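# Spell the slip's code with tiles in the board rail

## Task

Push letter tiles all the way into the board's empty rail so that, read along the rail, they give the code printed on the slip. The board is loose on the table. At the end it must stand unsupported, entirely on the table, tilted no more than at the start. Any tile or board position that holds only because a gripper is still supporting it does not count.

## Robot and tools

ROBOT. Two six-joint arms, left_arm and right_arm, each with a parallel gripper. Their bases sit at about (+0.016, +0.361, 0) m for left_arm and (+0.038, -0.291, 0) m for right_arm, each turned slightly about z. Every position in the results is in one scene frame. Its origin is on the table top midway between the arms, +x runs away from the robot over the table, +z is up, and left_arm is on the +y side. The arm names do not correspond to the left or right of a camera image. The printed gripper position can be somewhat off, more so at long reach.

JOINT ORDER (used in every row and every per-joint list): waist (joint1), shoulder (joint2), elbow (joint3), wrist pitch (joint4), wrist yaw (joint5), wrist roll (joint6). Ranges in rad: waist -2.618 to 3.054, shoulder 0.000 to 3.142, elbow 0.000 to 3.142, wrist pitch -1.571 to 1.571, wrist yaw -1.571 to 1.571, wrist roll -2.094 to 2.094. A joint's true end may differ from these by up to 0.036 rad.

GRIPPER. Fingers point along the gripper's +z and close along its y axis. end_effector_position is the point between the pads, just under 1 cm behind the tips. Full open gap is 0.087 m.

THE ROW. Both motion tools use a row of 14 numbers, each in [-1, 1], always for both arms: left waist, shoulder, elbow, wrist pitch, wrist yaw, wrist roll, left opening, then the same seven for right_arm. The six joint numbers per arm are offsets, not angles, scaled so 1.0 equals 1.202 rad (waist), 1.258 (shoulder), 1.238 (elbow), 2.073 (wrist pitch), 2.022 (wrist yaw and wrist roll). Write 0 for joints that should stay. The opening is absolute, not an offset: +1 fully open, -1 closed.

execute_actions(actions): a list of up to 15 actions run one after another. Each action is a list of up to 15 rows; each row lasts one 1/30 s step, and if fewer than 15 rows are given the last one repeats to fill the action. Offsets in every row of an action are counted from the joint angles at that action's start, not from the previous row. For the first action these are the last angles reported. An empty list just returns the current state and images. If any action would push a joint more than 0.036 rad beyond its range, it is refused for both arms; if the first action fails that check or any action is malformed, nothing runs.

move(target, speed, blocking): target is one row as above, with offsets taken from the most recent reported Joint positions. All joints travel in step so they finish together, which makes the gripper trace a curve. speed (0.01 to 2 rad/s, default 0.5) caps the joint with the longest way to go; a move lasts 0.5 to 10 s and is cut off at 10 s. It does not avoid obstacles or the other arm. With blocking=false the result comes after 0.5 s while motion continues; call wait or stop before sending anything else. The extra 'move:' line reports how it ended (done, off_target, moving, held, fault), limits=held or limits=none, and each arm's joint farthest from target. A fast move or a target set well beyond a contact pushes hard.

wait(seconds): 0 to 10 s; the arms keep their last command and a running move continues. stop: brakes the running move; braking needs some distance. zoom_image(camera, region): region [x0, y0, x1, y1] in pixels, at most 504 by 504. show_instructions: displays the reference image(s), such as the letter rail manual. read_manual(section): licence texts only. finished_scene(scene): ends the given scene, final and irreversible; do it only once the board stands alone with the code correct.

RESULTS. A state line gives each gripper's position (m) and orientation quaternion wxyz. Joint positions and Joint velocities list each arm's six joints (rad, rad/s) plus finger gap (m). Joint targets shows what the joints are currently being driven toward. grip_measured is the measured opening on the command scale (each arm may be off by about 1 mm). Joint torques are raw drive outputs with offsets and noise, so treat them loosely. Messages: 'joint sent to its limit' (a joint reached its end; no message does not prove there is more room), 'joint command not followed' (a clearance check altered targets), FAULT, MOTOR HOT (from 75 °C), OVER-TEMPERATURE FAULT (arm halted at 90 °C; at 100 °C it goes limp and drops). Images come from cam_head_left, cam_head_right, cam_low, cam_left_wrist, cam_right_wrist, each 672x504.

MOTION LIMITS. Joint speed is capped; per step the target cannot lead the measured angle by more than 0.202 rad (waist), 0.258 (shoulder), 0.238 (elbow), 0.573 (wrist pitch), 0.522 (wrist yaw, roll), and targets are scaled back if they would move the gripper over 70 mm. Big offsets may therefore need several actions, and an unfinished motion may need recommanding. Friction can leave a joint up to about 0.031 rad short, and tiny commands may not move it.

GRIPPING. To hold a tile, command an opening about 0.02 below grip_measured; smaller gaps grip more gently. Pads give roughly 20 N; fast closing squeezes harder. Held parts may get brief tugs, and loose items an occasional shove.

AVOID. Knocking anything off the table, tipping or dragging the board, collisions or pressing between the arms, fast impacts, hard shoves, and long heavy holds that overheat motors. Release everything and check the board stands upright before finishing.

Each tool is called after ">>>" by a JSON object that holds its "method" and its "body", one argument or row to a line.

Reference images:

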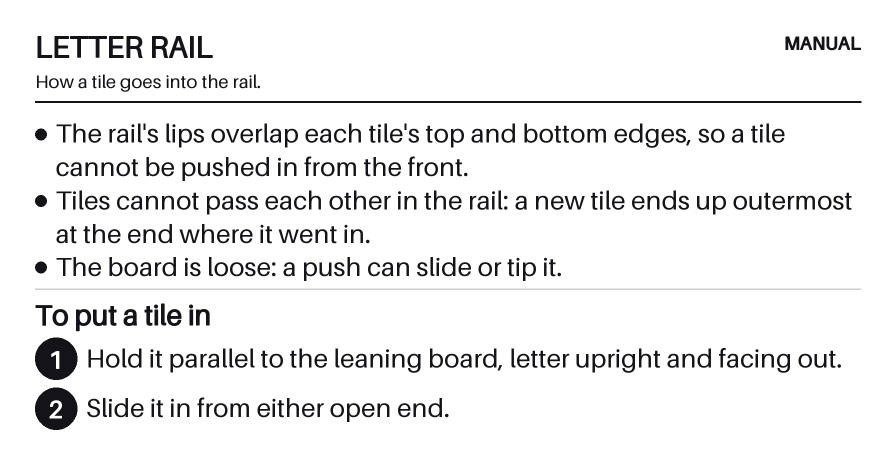

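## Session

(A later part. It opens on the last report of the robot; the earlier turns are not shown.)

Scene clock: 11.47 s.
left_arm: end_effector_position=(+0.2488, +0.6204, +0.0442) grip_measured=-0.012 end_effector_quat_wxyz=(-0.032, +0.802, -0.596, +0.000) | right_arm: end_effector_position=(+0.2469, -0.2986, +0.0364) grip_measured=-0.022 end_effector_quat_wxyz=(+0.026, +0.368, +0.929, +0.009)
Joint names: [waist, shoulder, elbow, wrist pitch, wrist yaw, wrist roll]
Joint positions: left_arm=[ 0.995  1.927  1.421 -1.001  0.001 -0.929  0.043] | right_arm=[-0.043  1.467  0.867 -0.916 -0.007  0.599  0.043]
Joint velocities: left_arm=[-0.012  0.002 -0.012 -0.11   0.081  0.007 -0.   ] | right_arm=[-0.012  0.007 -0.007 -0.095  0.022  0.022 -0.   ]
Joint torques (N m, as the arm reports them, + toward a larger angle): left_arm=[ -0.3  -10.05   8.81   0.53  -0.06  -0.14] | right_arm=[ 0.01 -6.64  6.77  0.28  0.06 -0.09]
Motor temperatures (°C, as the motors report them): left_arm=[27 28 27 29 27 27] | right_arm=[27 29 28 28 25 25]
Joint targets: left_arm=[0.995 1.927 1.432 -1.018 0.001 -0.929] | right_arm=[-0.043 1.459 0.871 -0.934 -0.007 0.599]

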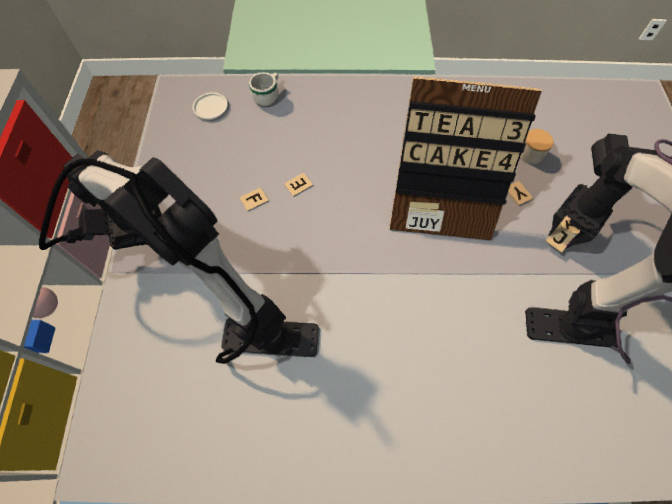

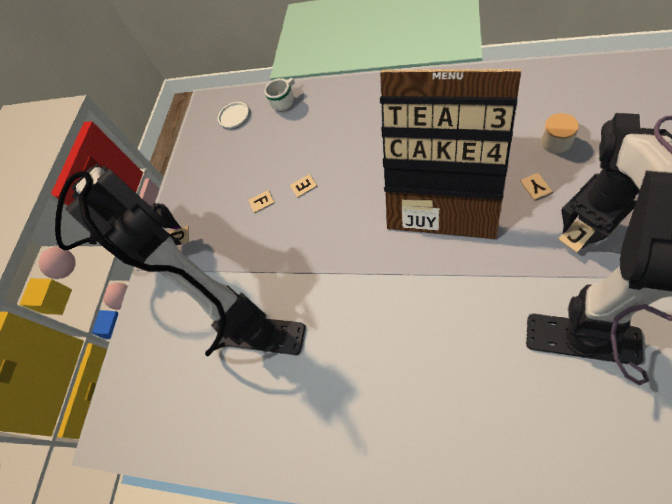

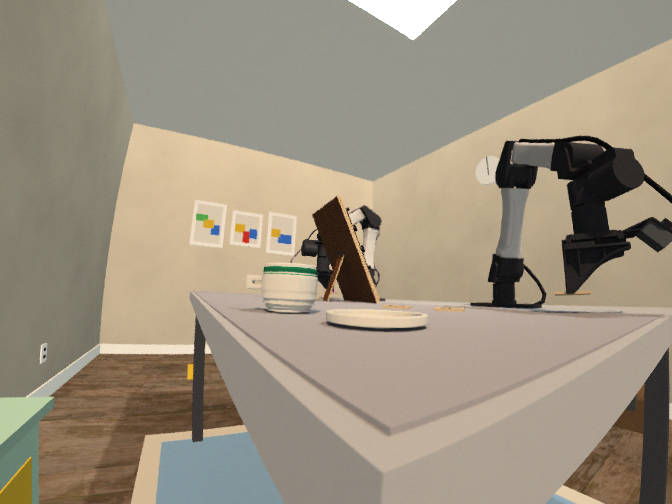

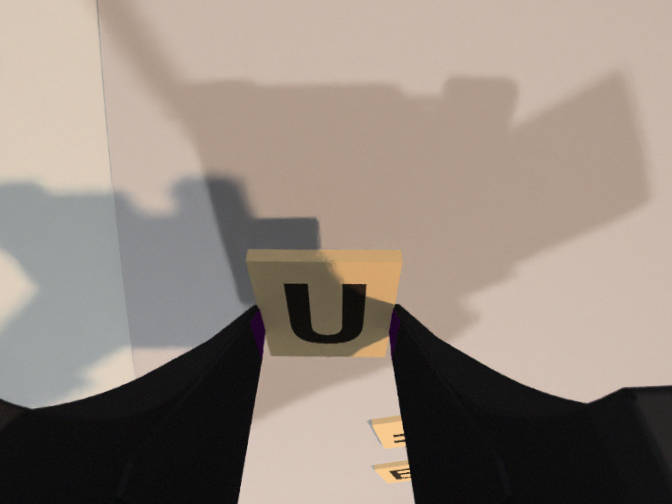

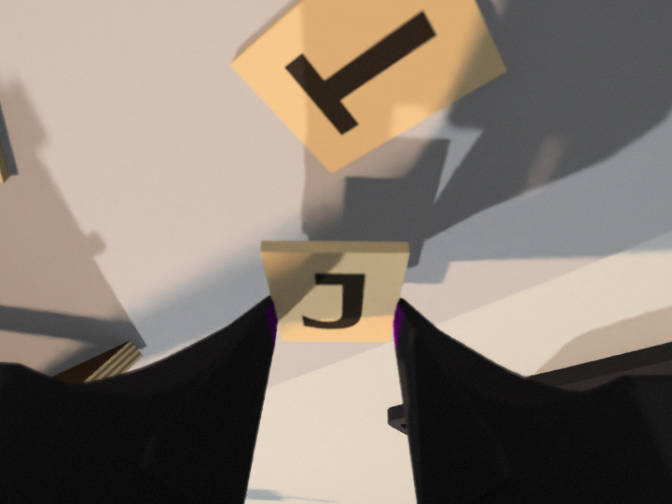

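>>> {"method": "move", "body": {
  "target": [-0.8,-0.65,-0.6,0.4,-0.2,0.26,-0.12,-0.2,-0.4,-0.1,0,0,0,-0.12],
  "speed": 1
}}

>>> {"method": "move", "body": {
  "target": [-0.83,0.145,-0.13,0.194,-0.224,0,-0.12,0,0,0,0,0,0,-0.12],
  "speed": 0.8
}}

Scene clock: 13.87 s.
left_arm: end_effector_position=(+0.3506, +0.4071, +0.1396) grip_measured=-0.011 end_effector_quat_wxyz=(+0.487, -0.258, +0.832, +0.070) | right_arm: end_effector_position=(+0.2322, -0.3433, +0.0988) grip_measured=-0.022 end_effector_quat_wxyz=(+0.217, +0.461, +0.860, +0.027)
Joint names: [waist, shoulder, elbow, wrist pitch, wrist yaw, wrist roll]
Joint positions: left_arm=[ 0.042  1.123  0.704 -0.175 -0.391 -0.409  0.043] | right_arm=[-0.274  0.979  0.764 -0.916 -0.007  0.599  0.043]
Joint velocities: left_arm=[-0.002 -0.012  0.012  0.007  0.007  0.051 -0.001] | right_arm=[ 0.002 -0.002 -0.007  0.007 -0.051 -0.007  0.001]
Joint torques (N m, as the arm reports them, + toward a larger angle): left_arm=[-0.97 -4.75  6.9   2.08 -0.27 -0.08] | right_arm=[-0.84 -3.28  5.92  1.11  0.01 -0.12]
Motor temperatures (°C, as the motors report them): left_arm=[27 29 27 29 27 27] | right_arm=[27 30 28 28 25 25]
Joint targets: left_arm=[0.034 1.109 0.679 -0.172 -0.404 -0.403] | right_arm=[-0.284 0.964 0.744 -0.916 -0.007 0.599]
move: off_target (left_arm, right_arm); limits=none; left_arm: farthest joint: the elbow, 0.026 radians from its target (0.743 radians at the start); right_arm: farthest joint: the elbow, 0.021 radians from its target (0.124 radians at the start)

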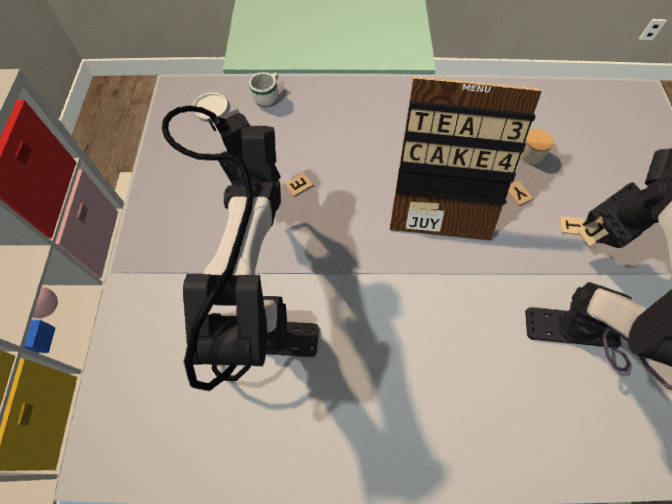

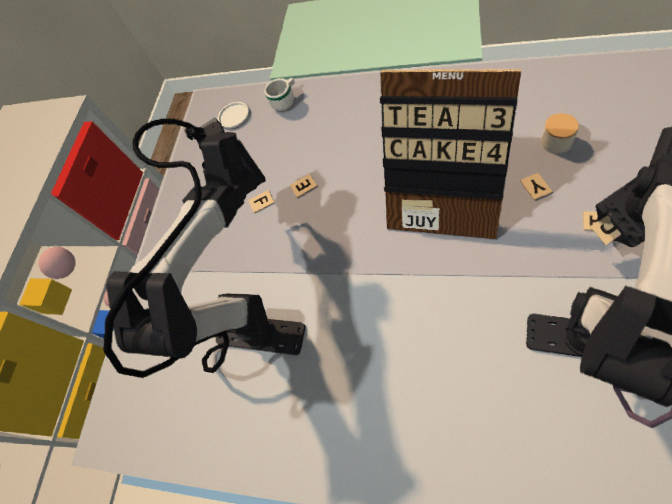

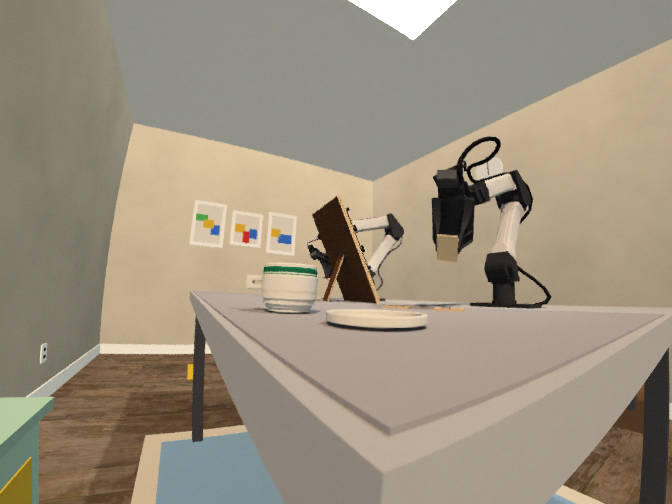

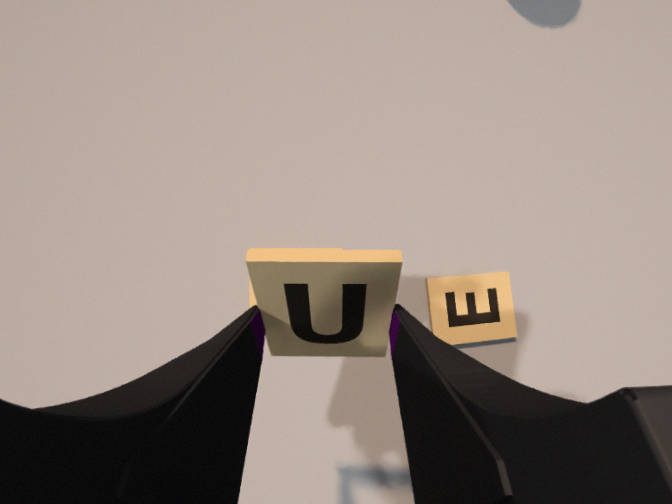

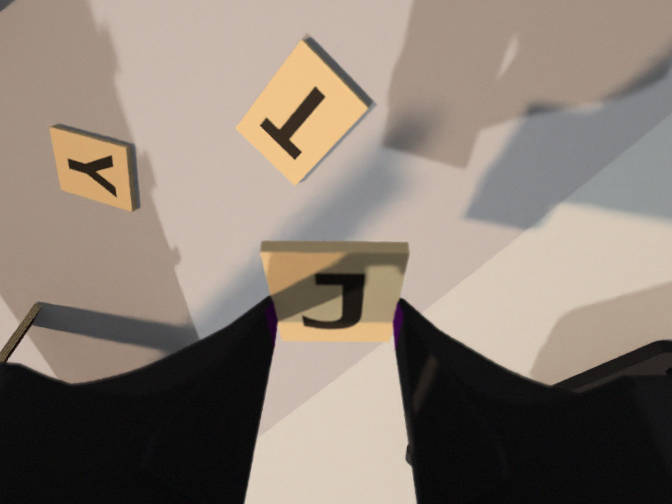

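Scene clock: 15.93 s.
left_arm: end_effector_position=(+0.2935, +0.1443, +0.1202) grip_measured=-0.011 end_effector_quat_wxyz=(+0.582, +0.033, +0.811, -0.042) | right_arm: end_effector_position=(+0.2322, -0.3433, +0.0988) grip_measured=-0.022 end_effector_quat_wxyz=(+0.217, +0.461, +0.860, +0.027)
Joint names: [waist, shoulder, elbow, wrist pitch, wrist yaw, wrist roll]
Joint positions: left_arm=[-0.947  1.287  0.568  0.225 -0.832 -0.409  0.043] | right_arm=[-0.274  0.979  0.764 -0.916 -0.007  0.599  0.043]
Joint velocities: left_arm=[-0.002  0.022 -0.012 -0.022  0.022  0.081  0.   ] | right_arm=[-0.002  0.012  0.007 -0.066  0.051 -0.037 -0.001]
Joint torques (N m, as the arm reports them, + toward a larger angle): left_arm=[-0.92 -3.07  6.3   2.   -0.36 -0.14] | right_arm=[-0.05 -2.15  7.59  1.08  0.04 -0.12]
Motor temperatures (°C, as the motors report them): left_arm=[27 29 27 30 27 27] | right_arm=[27 30 29 28 25 25]
Joint targets: left_arm=[-0.955 1.305 0.543 0.228 -0.845 -0.409] | right_arm=[-0.274 0.979 0.764 -0.916 -0.007 0.599]
move: off_target (left_arm); limits=none; left_arm: farthest joint: the elbow, 0.025 radians from its target (0.161 radians at the start); right_arm: farthest joint: the waist, 0.000 radians from its target (0.000 radians at the start)

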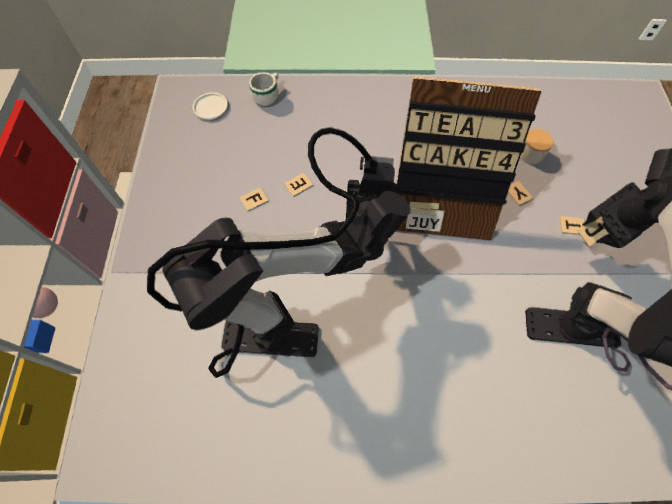

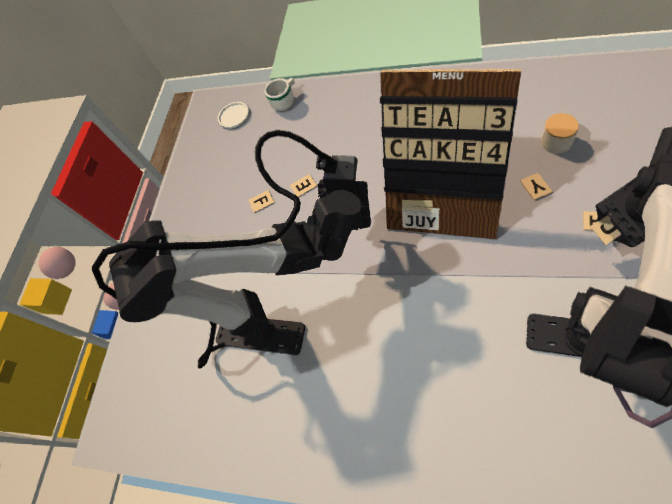

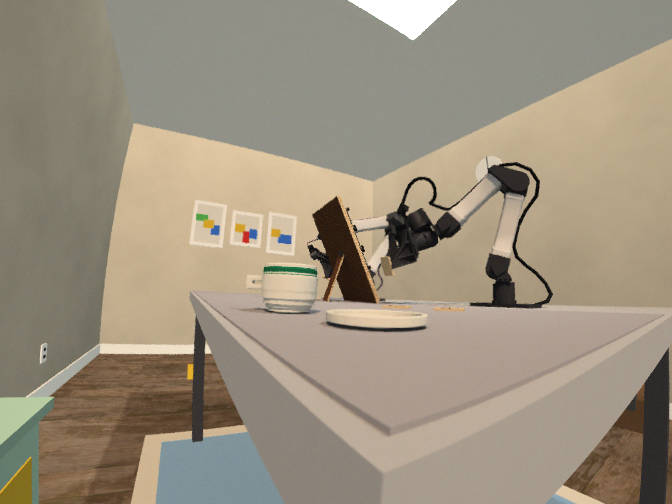

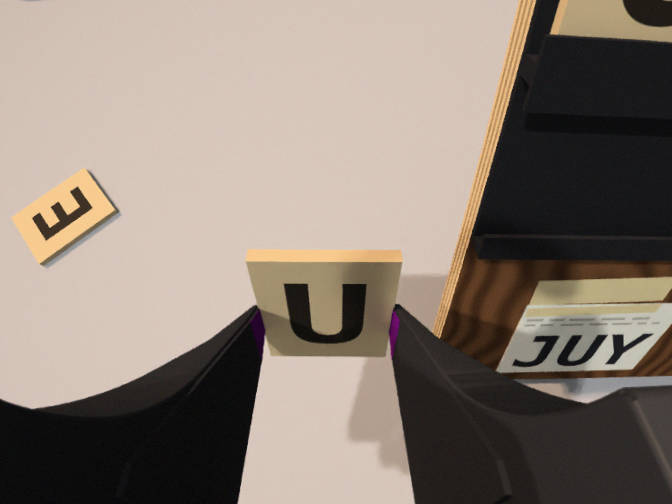

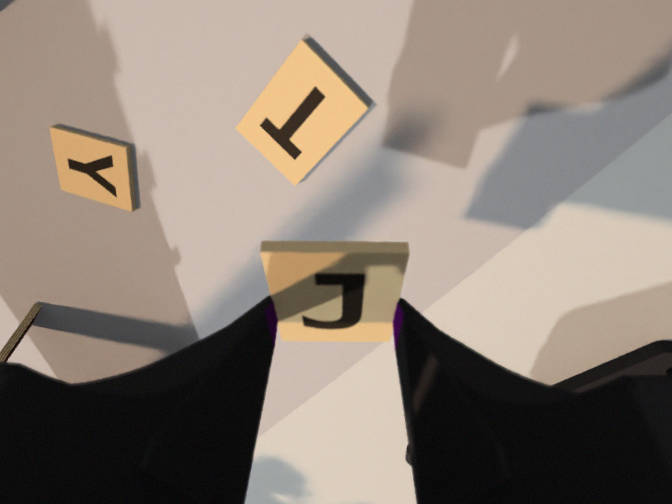

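>>> {"method": "zoom_image", "body": {
  "camera": "cam_low",
  "region": [320,190,440,310]
}}

>>> {"method": "zoom_image", "body": {
  "camera": "cam_left_wrist",
  "region": [420,0,672,300]
}}

Region (320, 190, 440, 310) of cam_low's 672x504 image, scaled by 4.200, with more detail than that image has.

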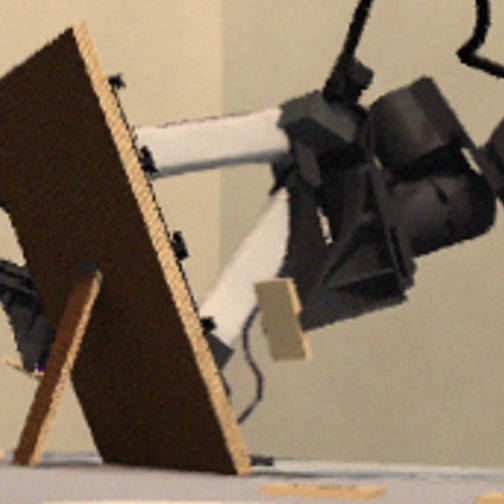

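Region (420, 0, 672, 300) of cam_left_wrist's 672x504 image, scaled by 1.680, with more detail than that image has; it fills the left 423 columns of this view, and the rest is white.

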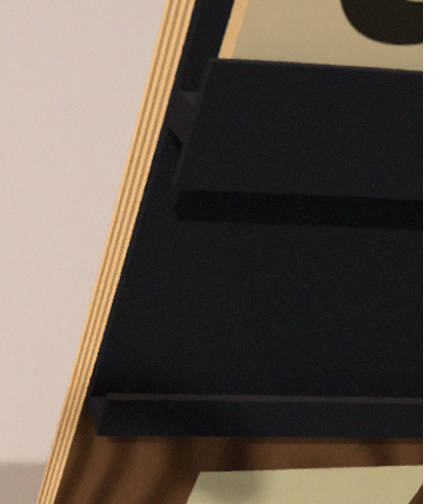

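>>> {"method": "move", "body": {
  "target": [0.070,0.0477,0.190,-0.1145,0.0445,0.0125,-0.12,0,0,0,0,0,0,-0.12],
  "speed": 0.3
}}

>>> {"method": "zoom_image", "body": {
  "camera": "cam_low",
  "region": [340,220,420,300]
}}

>>> {"method": "zoom_image", "body": {
  "camera": "cam_left_wrist",
  "region": [330,150,600,400]
}}

Scene clock: 17.83 s.
left_arm: end_effector_position=(+0.3178, +0.1367, +0.1539) grip_measured=-0.011 end_effector_quat_wxyz=(+0.560, +0.041, +0.827, -0.030) | right_arm: end_effector_position=(+0.2322, -0.3433, +0.0988) grip_measured=-0.022 end_effector_quat_wxyz=(+0.217, +0.461, +0.860, +0.027)
Joint names: [waist, shoulder, elbow, wrist pitch, wrist yaw, wrist roll]
Joint positions: left_arm=[-0.874  1.325  0.786  0.004 -0.756 -0.39   0.043] | right_arm=[-0.274  0.979  0.764 -0.916 -0.007  0.599  0.043]
Joint velocities: left_arm=[-0.002  0.017 -0.012  0.007 -0.037 -0.022 -0.   ] | right_arm=[-0.017 -0.007 -0.002 -0.022  0.037  0.022  0.001]
Joint torques (N m, as the arm reports them, + toward a larger angle): left_arm=[ 0.41 -3.55 10.79  1.83 -0.08 -0.09] | right_arm=[-0.1  -2.2   7.36  1.04  0.04 -0.09]
Motor temperatures (°C, as the motors report them): left_arm=[27 29 27 30 27 27] | right_arm=[27 29 29 28 25 25]
Joint targets: left_arm=[-0.863 1.347 0.803 -0.012 -0.742 -0.384] | right_arm=[-0.274 0.979 0.764 -0.916 -0.007 0.599]
move: off_target (left_arm); limits=none; left_arm: farthest joint: the shoulder, 0.022 radians from its target (0.060 radians at the start); right_arm: farthest joint: the waist, 0.000 radians from its target (0.000 radians at the start)

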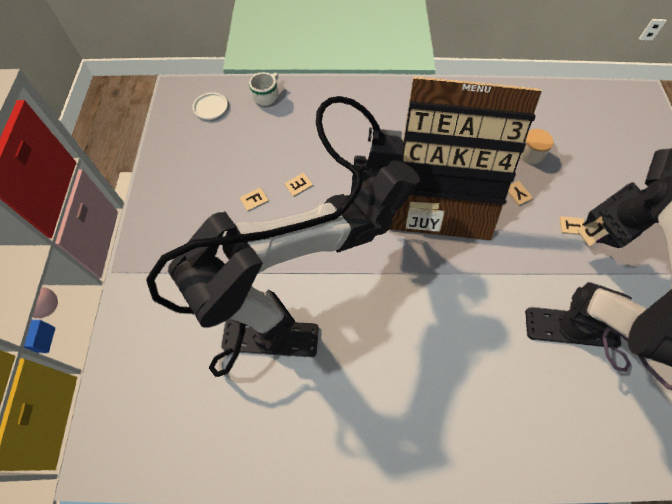

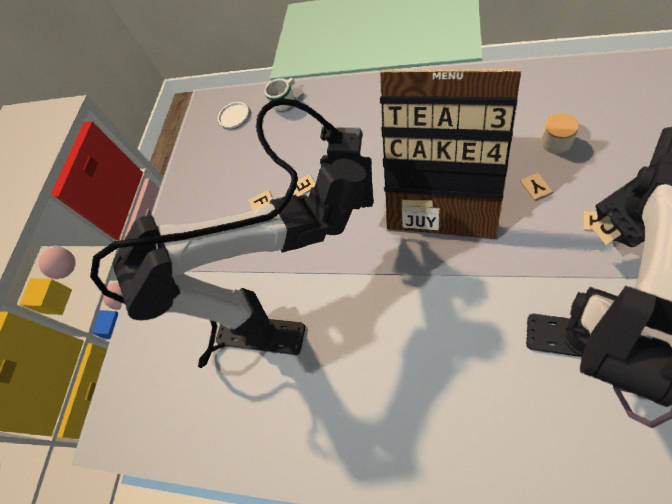

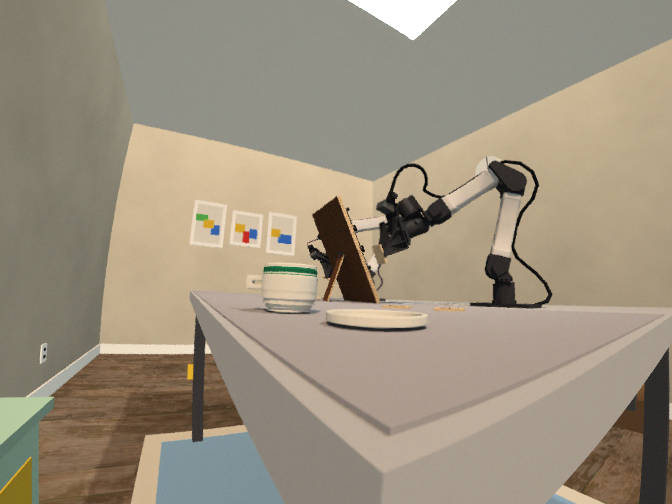

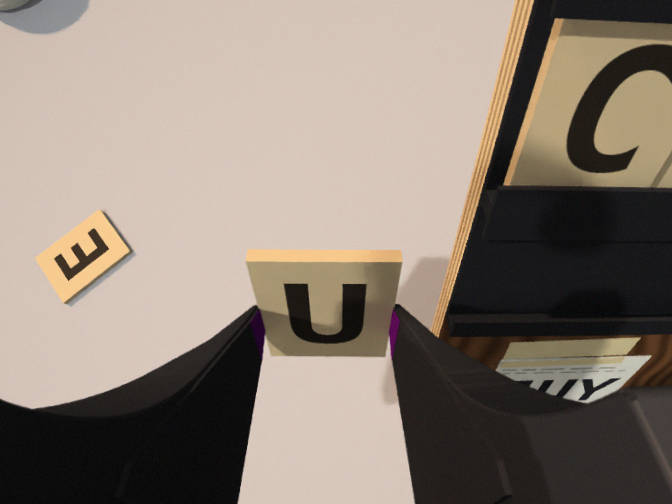

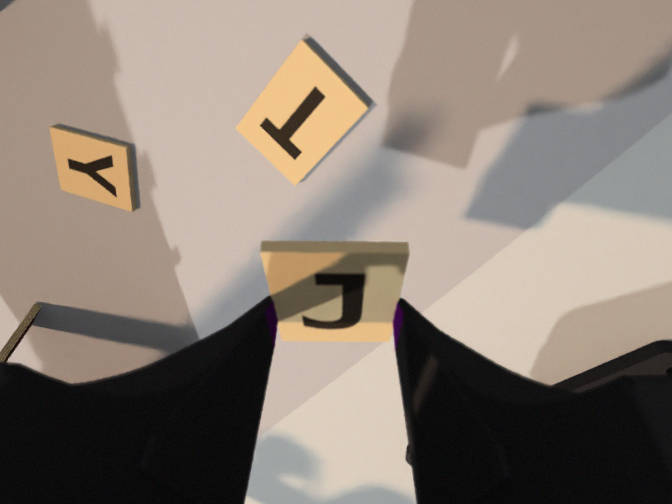

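Region (340, 220, 420, 300) of cam_low's 672x504 image, scaled by 6.300, with more detail than that image has.

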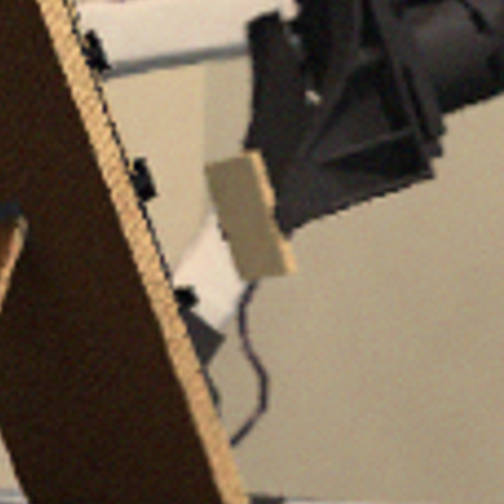

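Region (330, 150, 600, 400) of cam_left_wrist's 672x504 image, scaled by 1.867, with more detail than that image has; it fills the top 467 rows of this view, and the rest is white.

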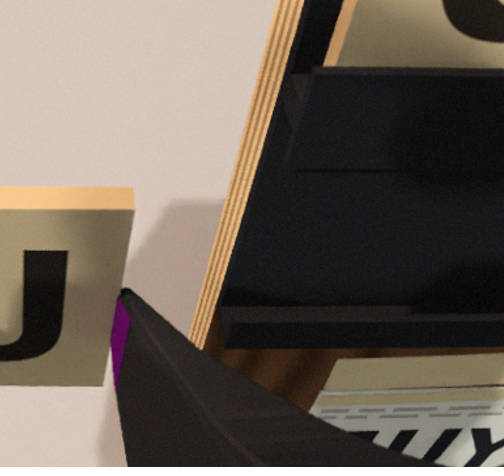

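>>> {"method": "move", "body": {
  "target": [0.033,0.091,0.0765,-0.0175,0.0255,-0.008,-0.12,0,0,0,0,0,0,-0.12],
  "speed": 0.2
}}

>>> {"method": "zoom_image", "body": {
  "camera": "cam_low",
  "region": [340,220,420,300]
}}

>>> {"method": "zoom_image", "body": {
  "camera": "cam_left_wrist",
  "region": [330,150,600,400]
}}

Scene clock: 19.10 s.
left_arm: end_effector_position=(+0.3330, +0.1256, +0.1457) grip_measured=-0.011 end_effector_quat_wxyz=(+0.543, +0.042, +0.838, -0.026) | right_arm: end_effector_position=(+0.2322, -0.3433, +0.0988) grip_measured=-0.022 end_effector_quat_wxyz=(+0.217, +0.461, +0.860, +0.027)
Joint names: [waist, shoulder, elbow, wrist pitch, wrist yaw, wrist roll]
Joint positions: left_arm=[-0.844  1.421  0.862 -0.016 -0.719 -0.4    0.043] | right_arm=[-0.274  0.979  0.764 -0.916 -0.007  0.599  0.043]
Joint velocities: left_arm=[-0.002  0.012 -0.002 -0.081  0.007 -0.007  0.001] | right_arm=[ 0.012 -0.007  0.002 -0.007 -0.007  0.007 -0.   ]
Joint torques (N m, as the arm reports them, + toward a larger angle): left_arm=[ 0.43 -4.63 10.97  1.8  -0.09 -0.21] | right_arm=[-0.07 -2.03  7.62  1.07  0.09 -0.13]
Motor temperatures (°C, as the motors report them): left_arm=[27 29 28 30 27 27] | right_arm=[27 29 29 28 25 25]
Joint targets: left_arm=[-0.834 1.440 0.881 -0.032 -0.705 -0.406] | right_arm=[-0.274 0.979 0.764 -0.916 -0.007 0.599]
move: done; limits=none; left_arm: farthest joint: the shoulder, 0.019 radians from its target (0.114 radians at the start); right_arm: farthest joint: the waist, 0.000 radians from its target (0.000 radians at the start)

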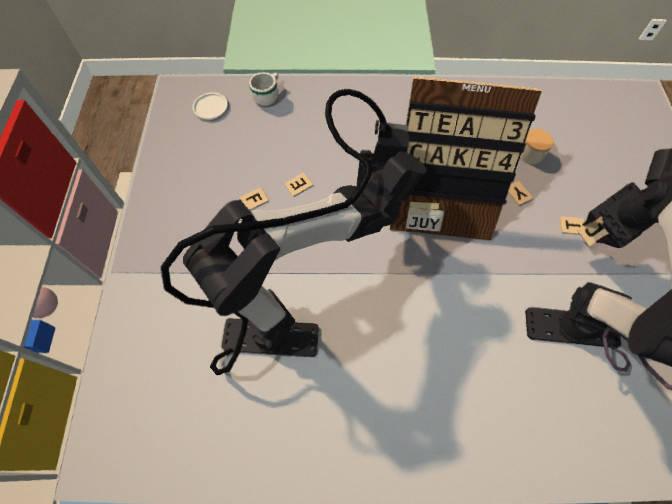

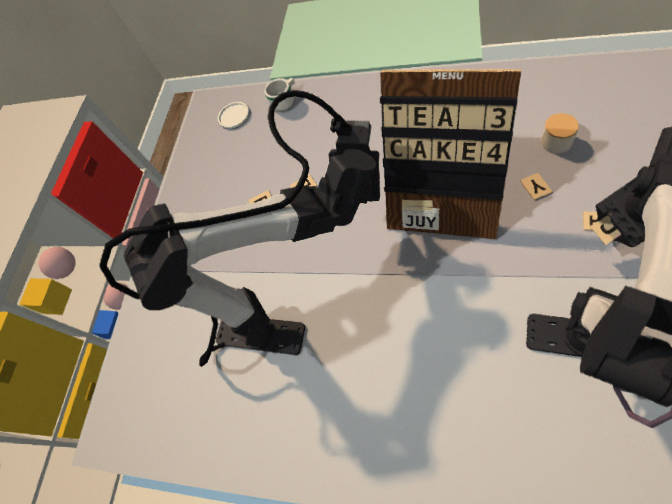

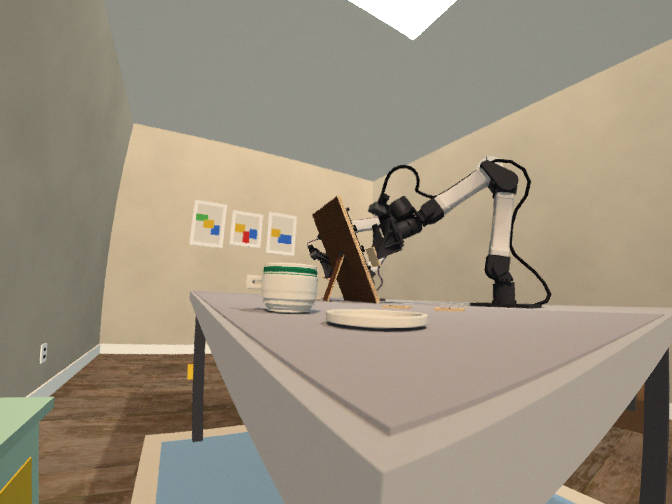

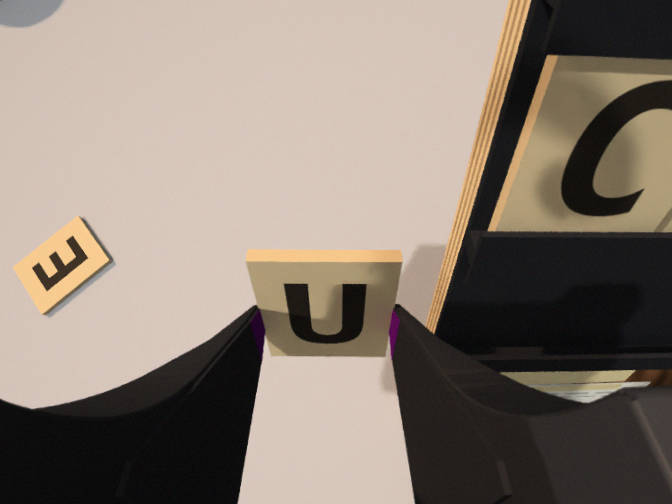

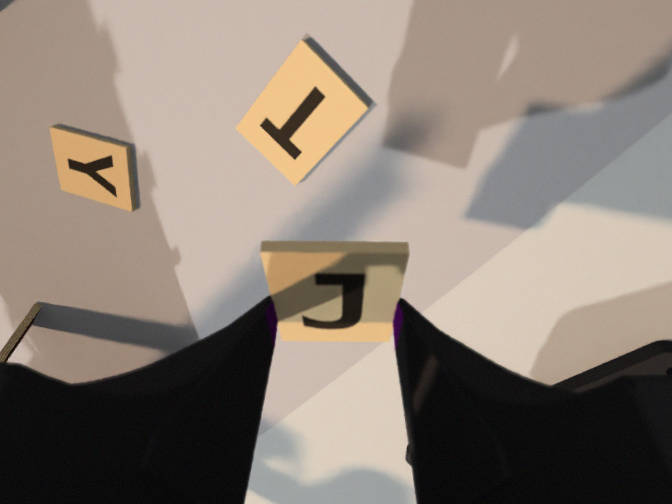

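Region (340, 220, 420, 300) of cam_low's 672x504 image, scaled by 6.300, with more detail than that image has.

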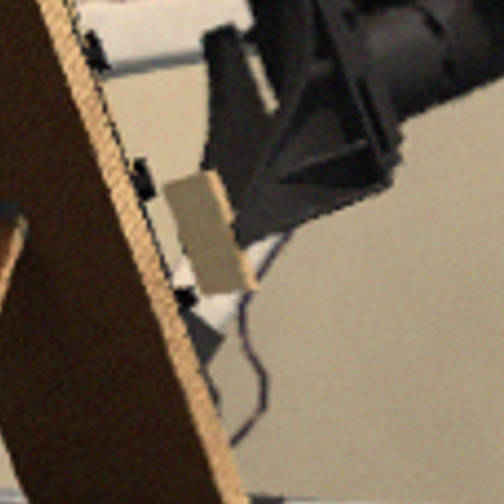

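Region (330, 150, 600, 400) of cam_left_wrist's 672x504 image, scaled by 1.867, with more detail than that image has; it fills the top 467 rows of this view, and the rest is white.

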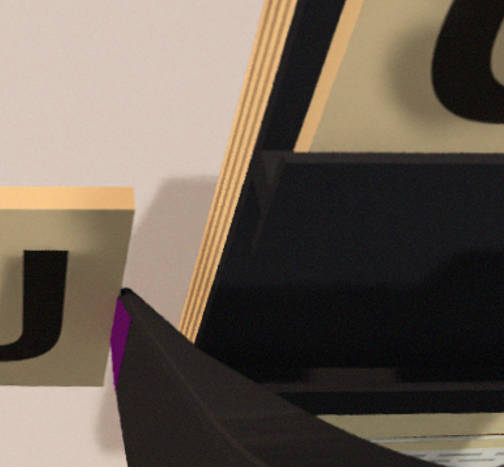

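>>> {"method": "move", "body": {
  "target": [-0.0375,0.050,0.0485,-0.013,-0.0208,-0.0158,-0.12,0,0,0,0,0,0,-0.12],
  "speed": 0.1
}}

>>> {"method": "zoom_image", "body": {
  "camera": "cam_low",
  "region": [350,230,400,280]
}}

>>> {"method": "zoom_image", "body": {
  "camera": "cam_left_wrist",
  "region": [330,200,530,400]
}}

Scene clock: 20.50 s.
left_arm: end_effector_position=(+0.3317, +0.1108, +0.1465) grip_measured=-0.011 end_effector_quat_wxyz=(+0.544, +0.041, +0.837, -0.027) | right_arm: end_effector_position=(+0.2322, -0.3433, +0.0988) grip_measured=-0.022 end_effector_quat_wxyz=(+0.217, +0.461, +0.860, +0.027)
Joint names: [waist, shoulder, elbow, wrist pitch, wrist yaw, wrist roll]
Joint positions: left_arm=[-0.879  1.463  0.904 -0.027 -0.749 -0.426  0.043] | right_arm=[-0.274  0.979  0.764 -0.916 -0.007  0.599  0.043]
Joint velocities: left_arm=[-0.017  0.012 -0.007 -0.022 -0.037 -0.037  0.   ] | right_arm=[-0.007  0.002  0.007 -0.037  0.037 -0.022  0.   ]
Joint torques (N m, as the arm reports them, + toward a larger angle): left_arm=[-1.08 -5.   10.89  1.78 -0.37 -0.2 ] | right_arm=[ 0.08 -1.83  7.55  1.03  0.09 -0.12]
Motor temperatures (°C, as the motors report them): left_arm=[27 29 28 30 27 27] | right_arm=[27 29 29 29 25 25]
Joint targets: left_arm=[-0.889 1.484 0.922 -0.043 -0.761 -0.432] | right_arm=[-0.274 0.979 0.764 -0.916 -0.007 0.599]
move: off_target (left_arm); limits=none; left_arm: farthest joint: the shoulder, 0.021 radians from its target (0.063 radians at the start); right_arm: farthest joint: the waist, 0.000 radians from its target (0.000 radians at the start)

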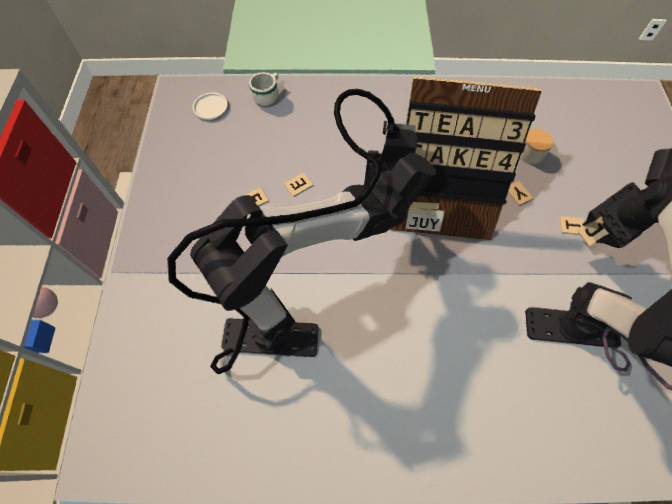

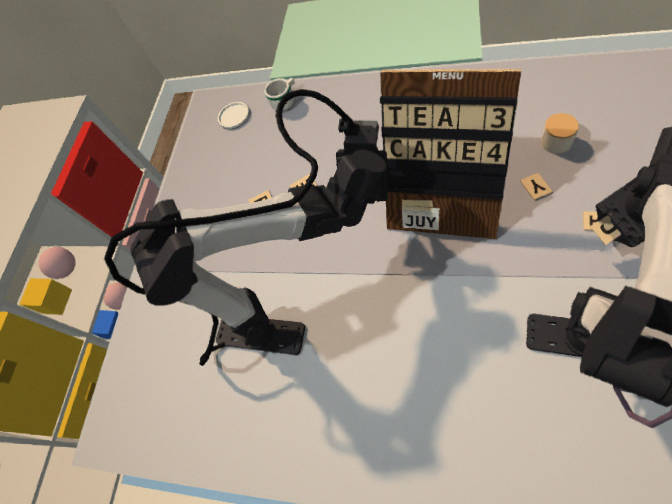

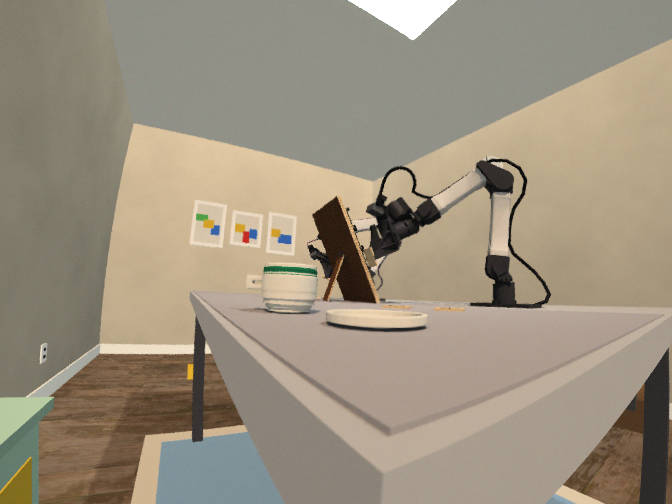

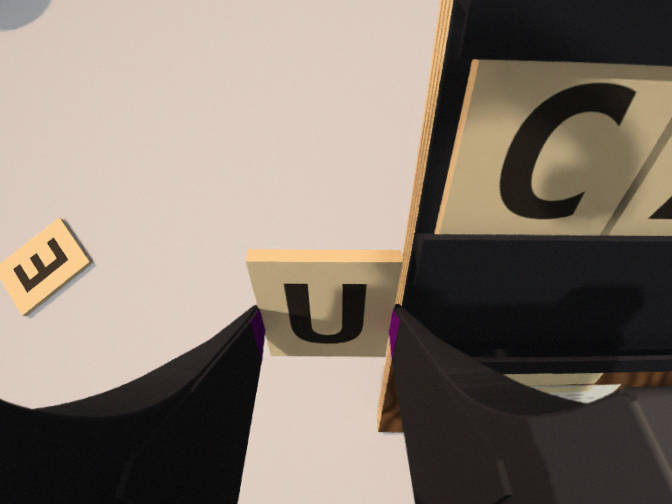

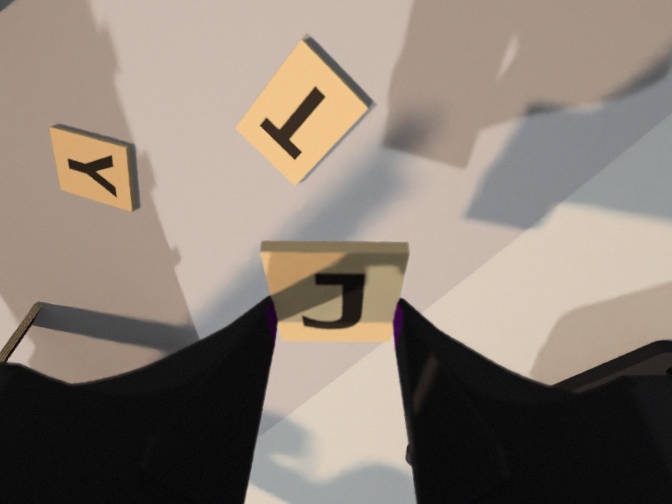

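Region (350, 230, 400, 280) of cam_low's 672x504 image, scaled by 10.080, with more detail than that image has.

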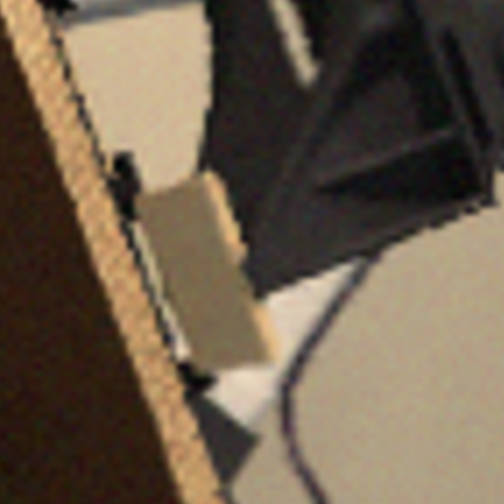

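Region (330, 200, 530, 400) of cam_left_wrist's 672x504 image, scaled by 2.520, with more detail than that image has.

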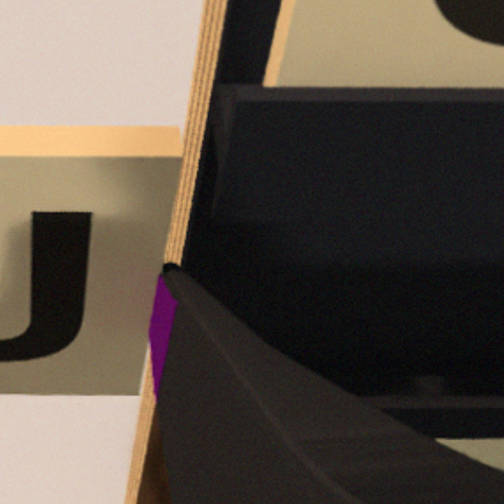

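>>> {"method": "move", "body": {
  "target": [-0.029,0.050,0.0435,-0.0145,-0.0165,-0.0135,-0.12,0,0,0,0,0,0,-0.12],
  "speed": 0.08
}}

>>> {"method": "zoom_image", "body": {
  "camera": "cam_left_wrist",
  "region": [240,180,480,420]
}}

Scene clock: 21.87 s.
left_arm: end_effector_position=(+0.3316, +0.1063, +0.1456) grip_measured=-0.011 end_effector_quat_wxyz=(+0.545, +0.036, +0.837, -0.013) | right_arm: end_effector_position=(+0.2322, -0.3433, +0.0988) grip_measured=-0.022 end_effector_quat_wxyz=(+0.217, +0.461, +0.860, +0.027)
Joint names: [waist, shoulder, elbow, wrist pitch, wrist yaw, wrist roll]
Joint positions: left_arm=[-0.901  1.498  0.938 -0.056 -0.794 -0.449  0.043] | right_arm=[-0.274  0.979  0.764 -0.916 -0.007  0.599  0.043]
Joint velocities: left_arm=[-0.002  0.012 -0.002  0.007 -0.007 -0.022 -0.   ] | right_arm=[ 0.007  0.002 -0.002 -0.022 -0.154  0.007  0.002]
Joint torques (N m, as the arm reports them, + toward a larger angle): left_arm=[-1.31 -4.61 10.95  1.89 -0.13 -0.19] | right_arm=[-0.19 -2.2   7.33  1.08  0.04 -0.14]
Motor temperatures (°C, as the motors report them): left_arm=[27 29 28 31 27 27] | right_arm=[27 29 30 29 25 25]
Joint targets: left_arm=[-0.914 1.526 0.957 -0.057 -0.782 -0.454] | right_arm=[-0.274 0.979 0.764 -0.916 -0.007 0.599]
move: off_target (left_arm); limits=none; left_arm: farthest joint: the shoulder, 0.028 radians from its target (0.063 radians at the start); right_arm: farthest joint: the waist, 0.000 radians from its target (0.000 radians at the start)

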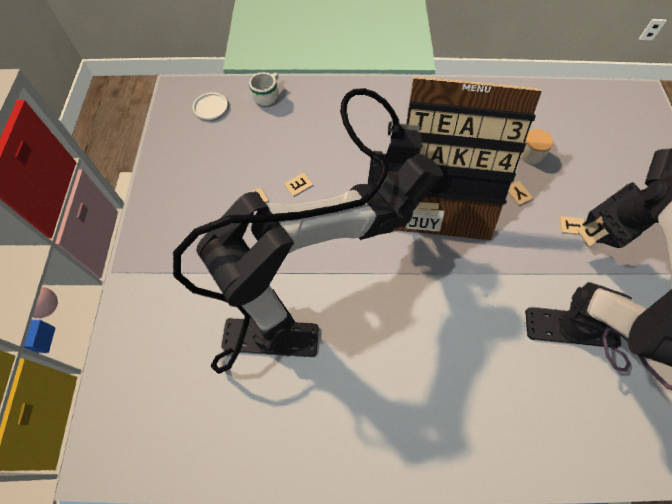

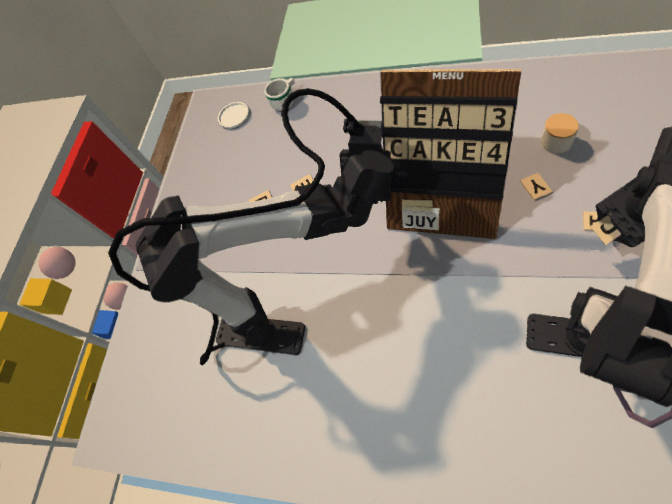

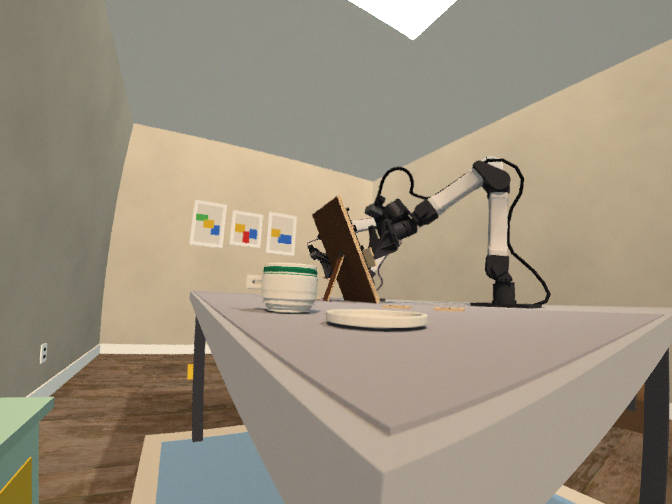

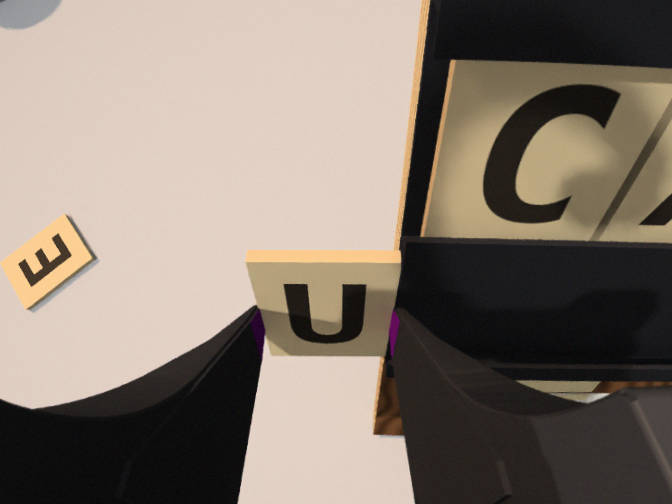

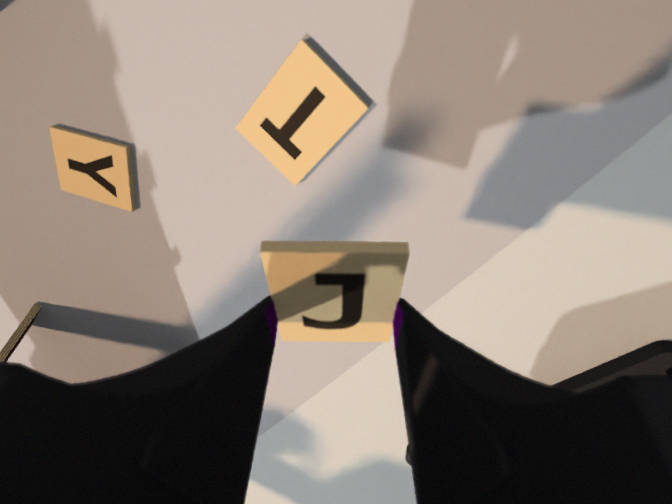

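Region (240, 180, 480, 420) of cam_left_wrist's 672x504 image, scaled by 2.100, with more detail than that image has.

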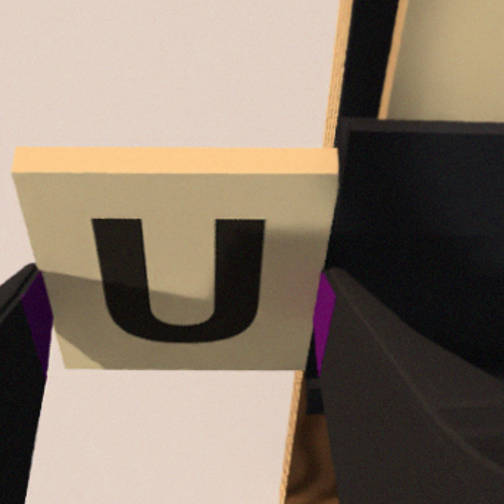

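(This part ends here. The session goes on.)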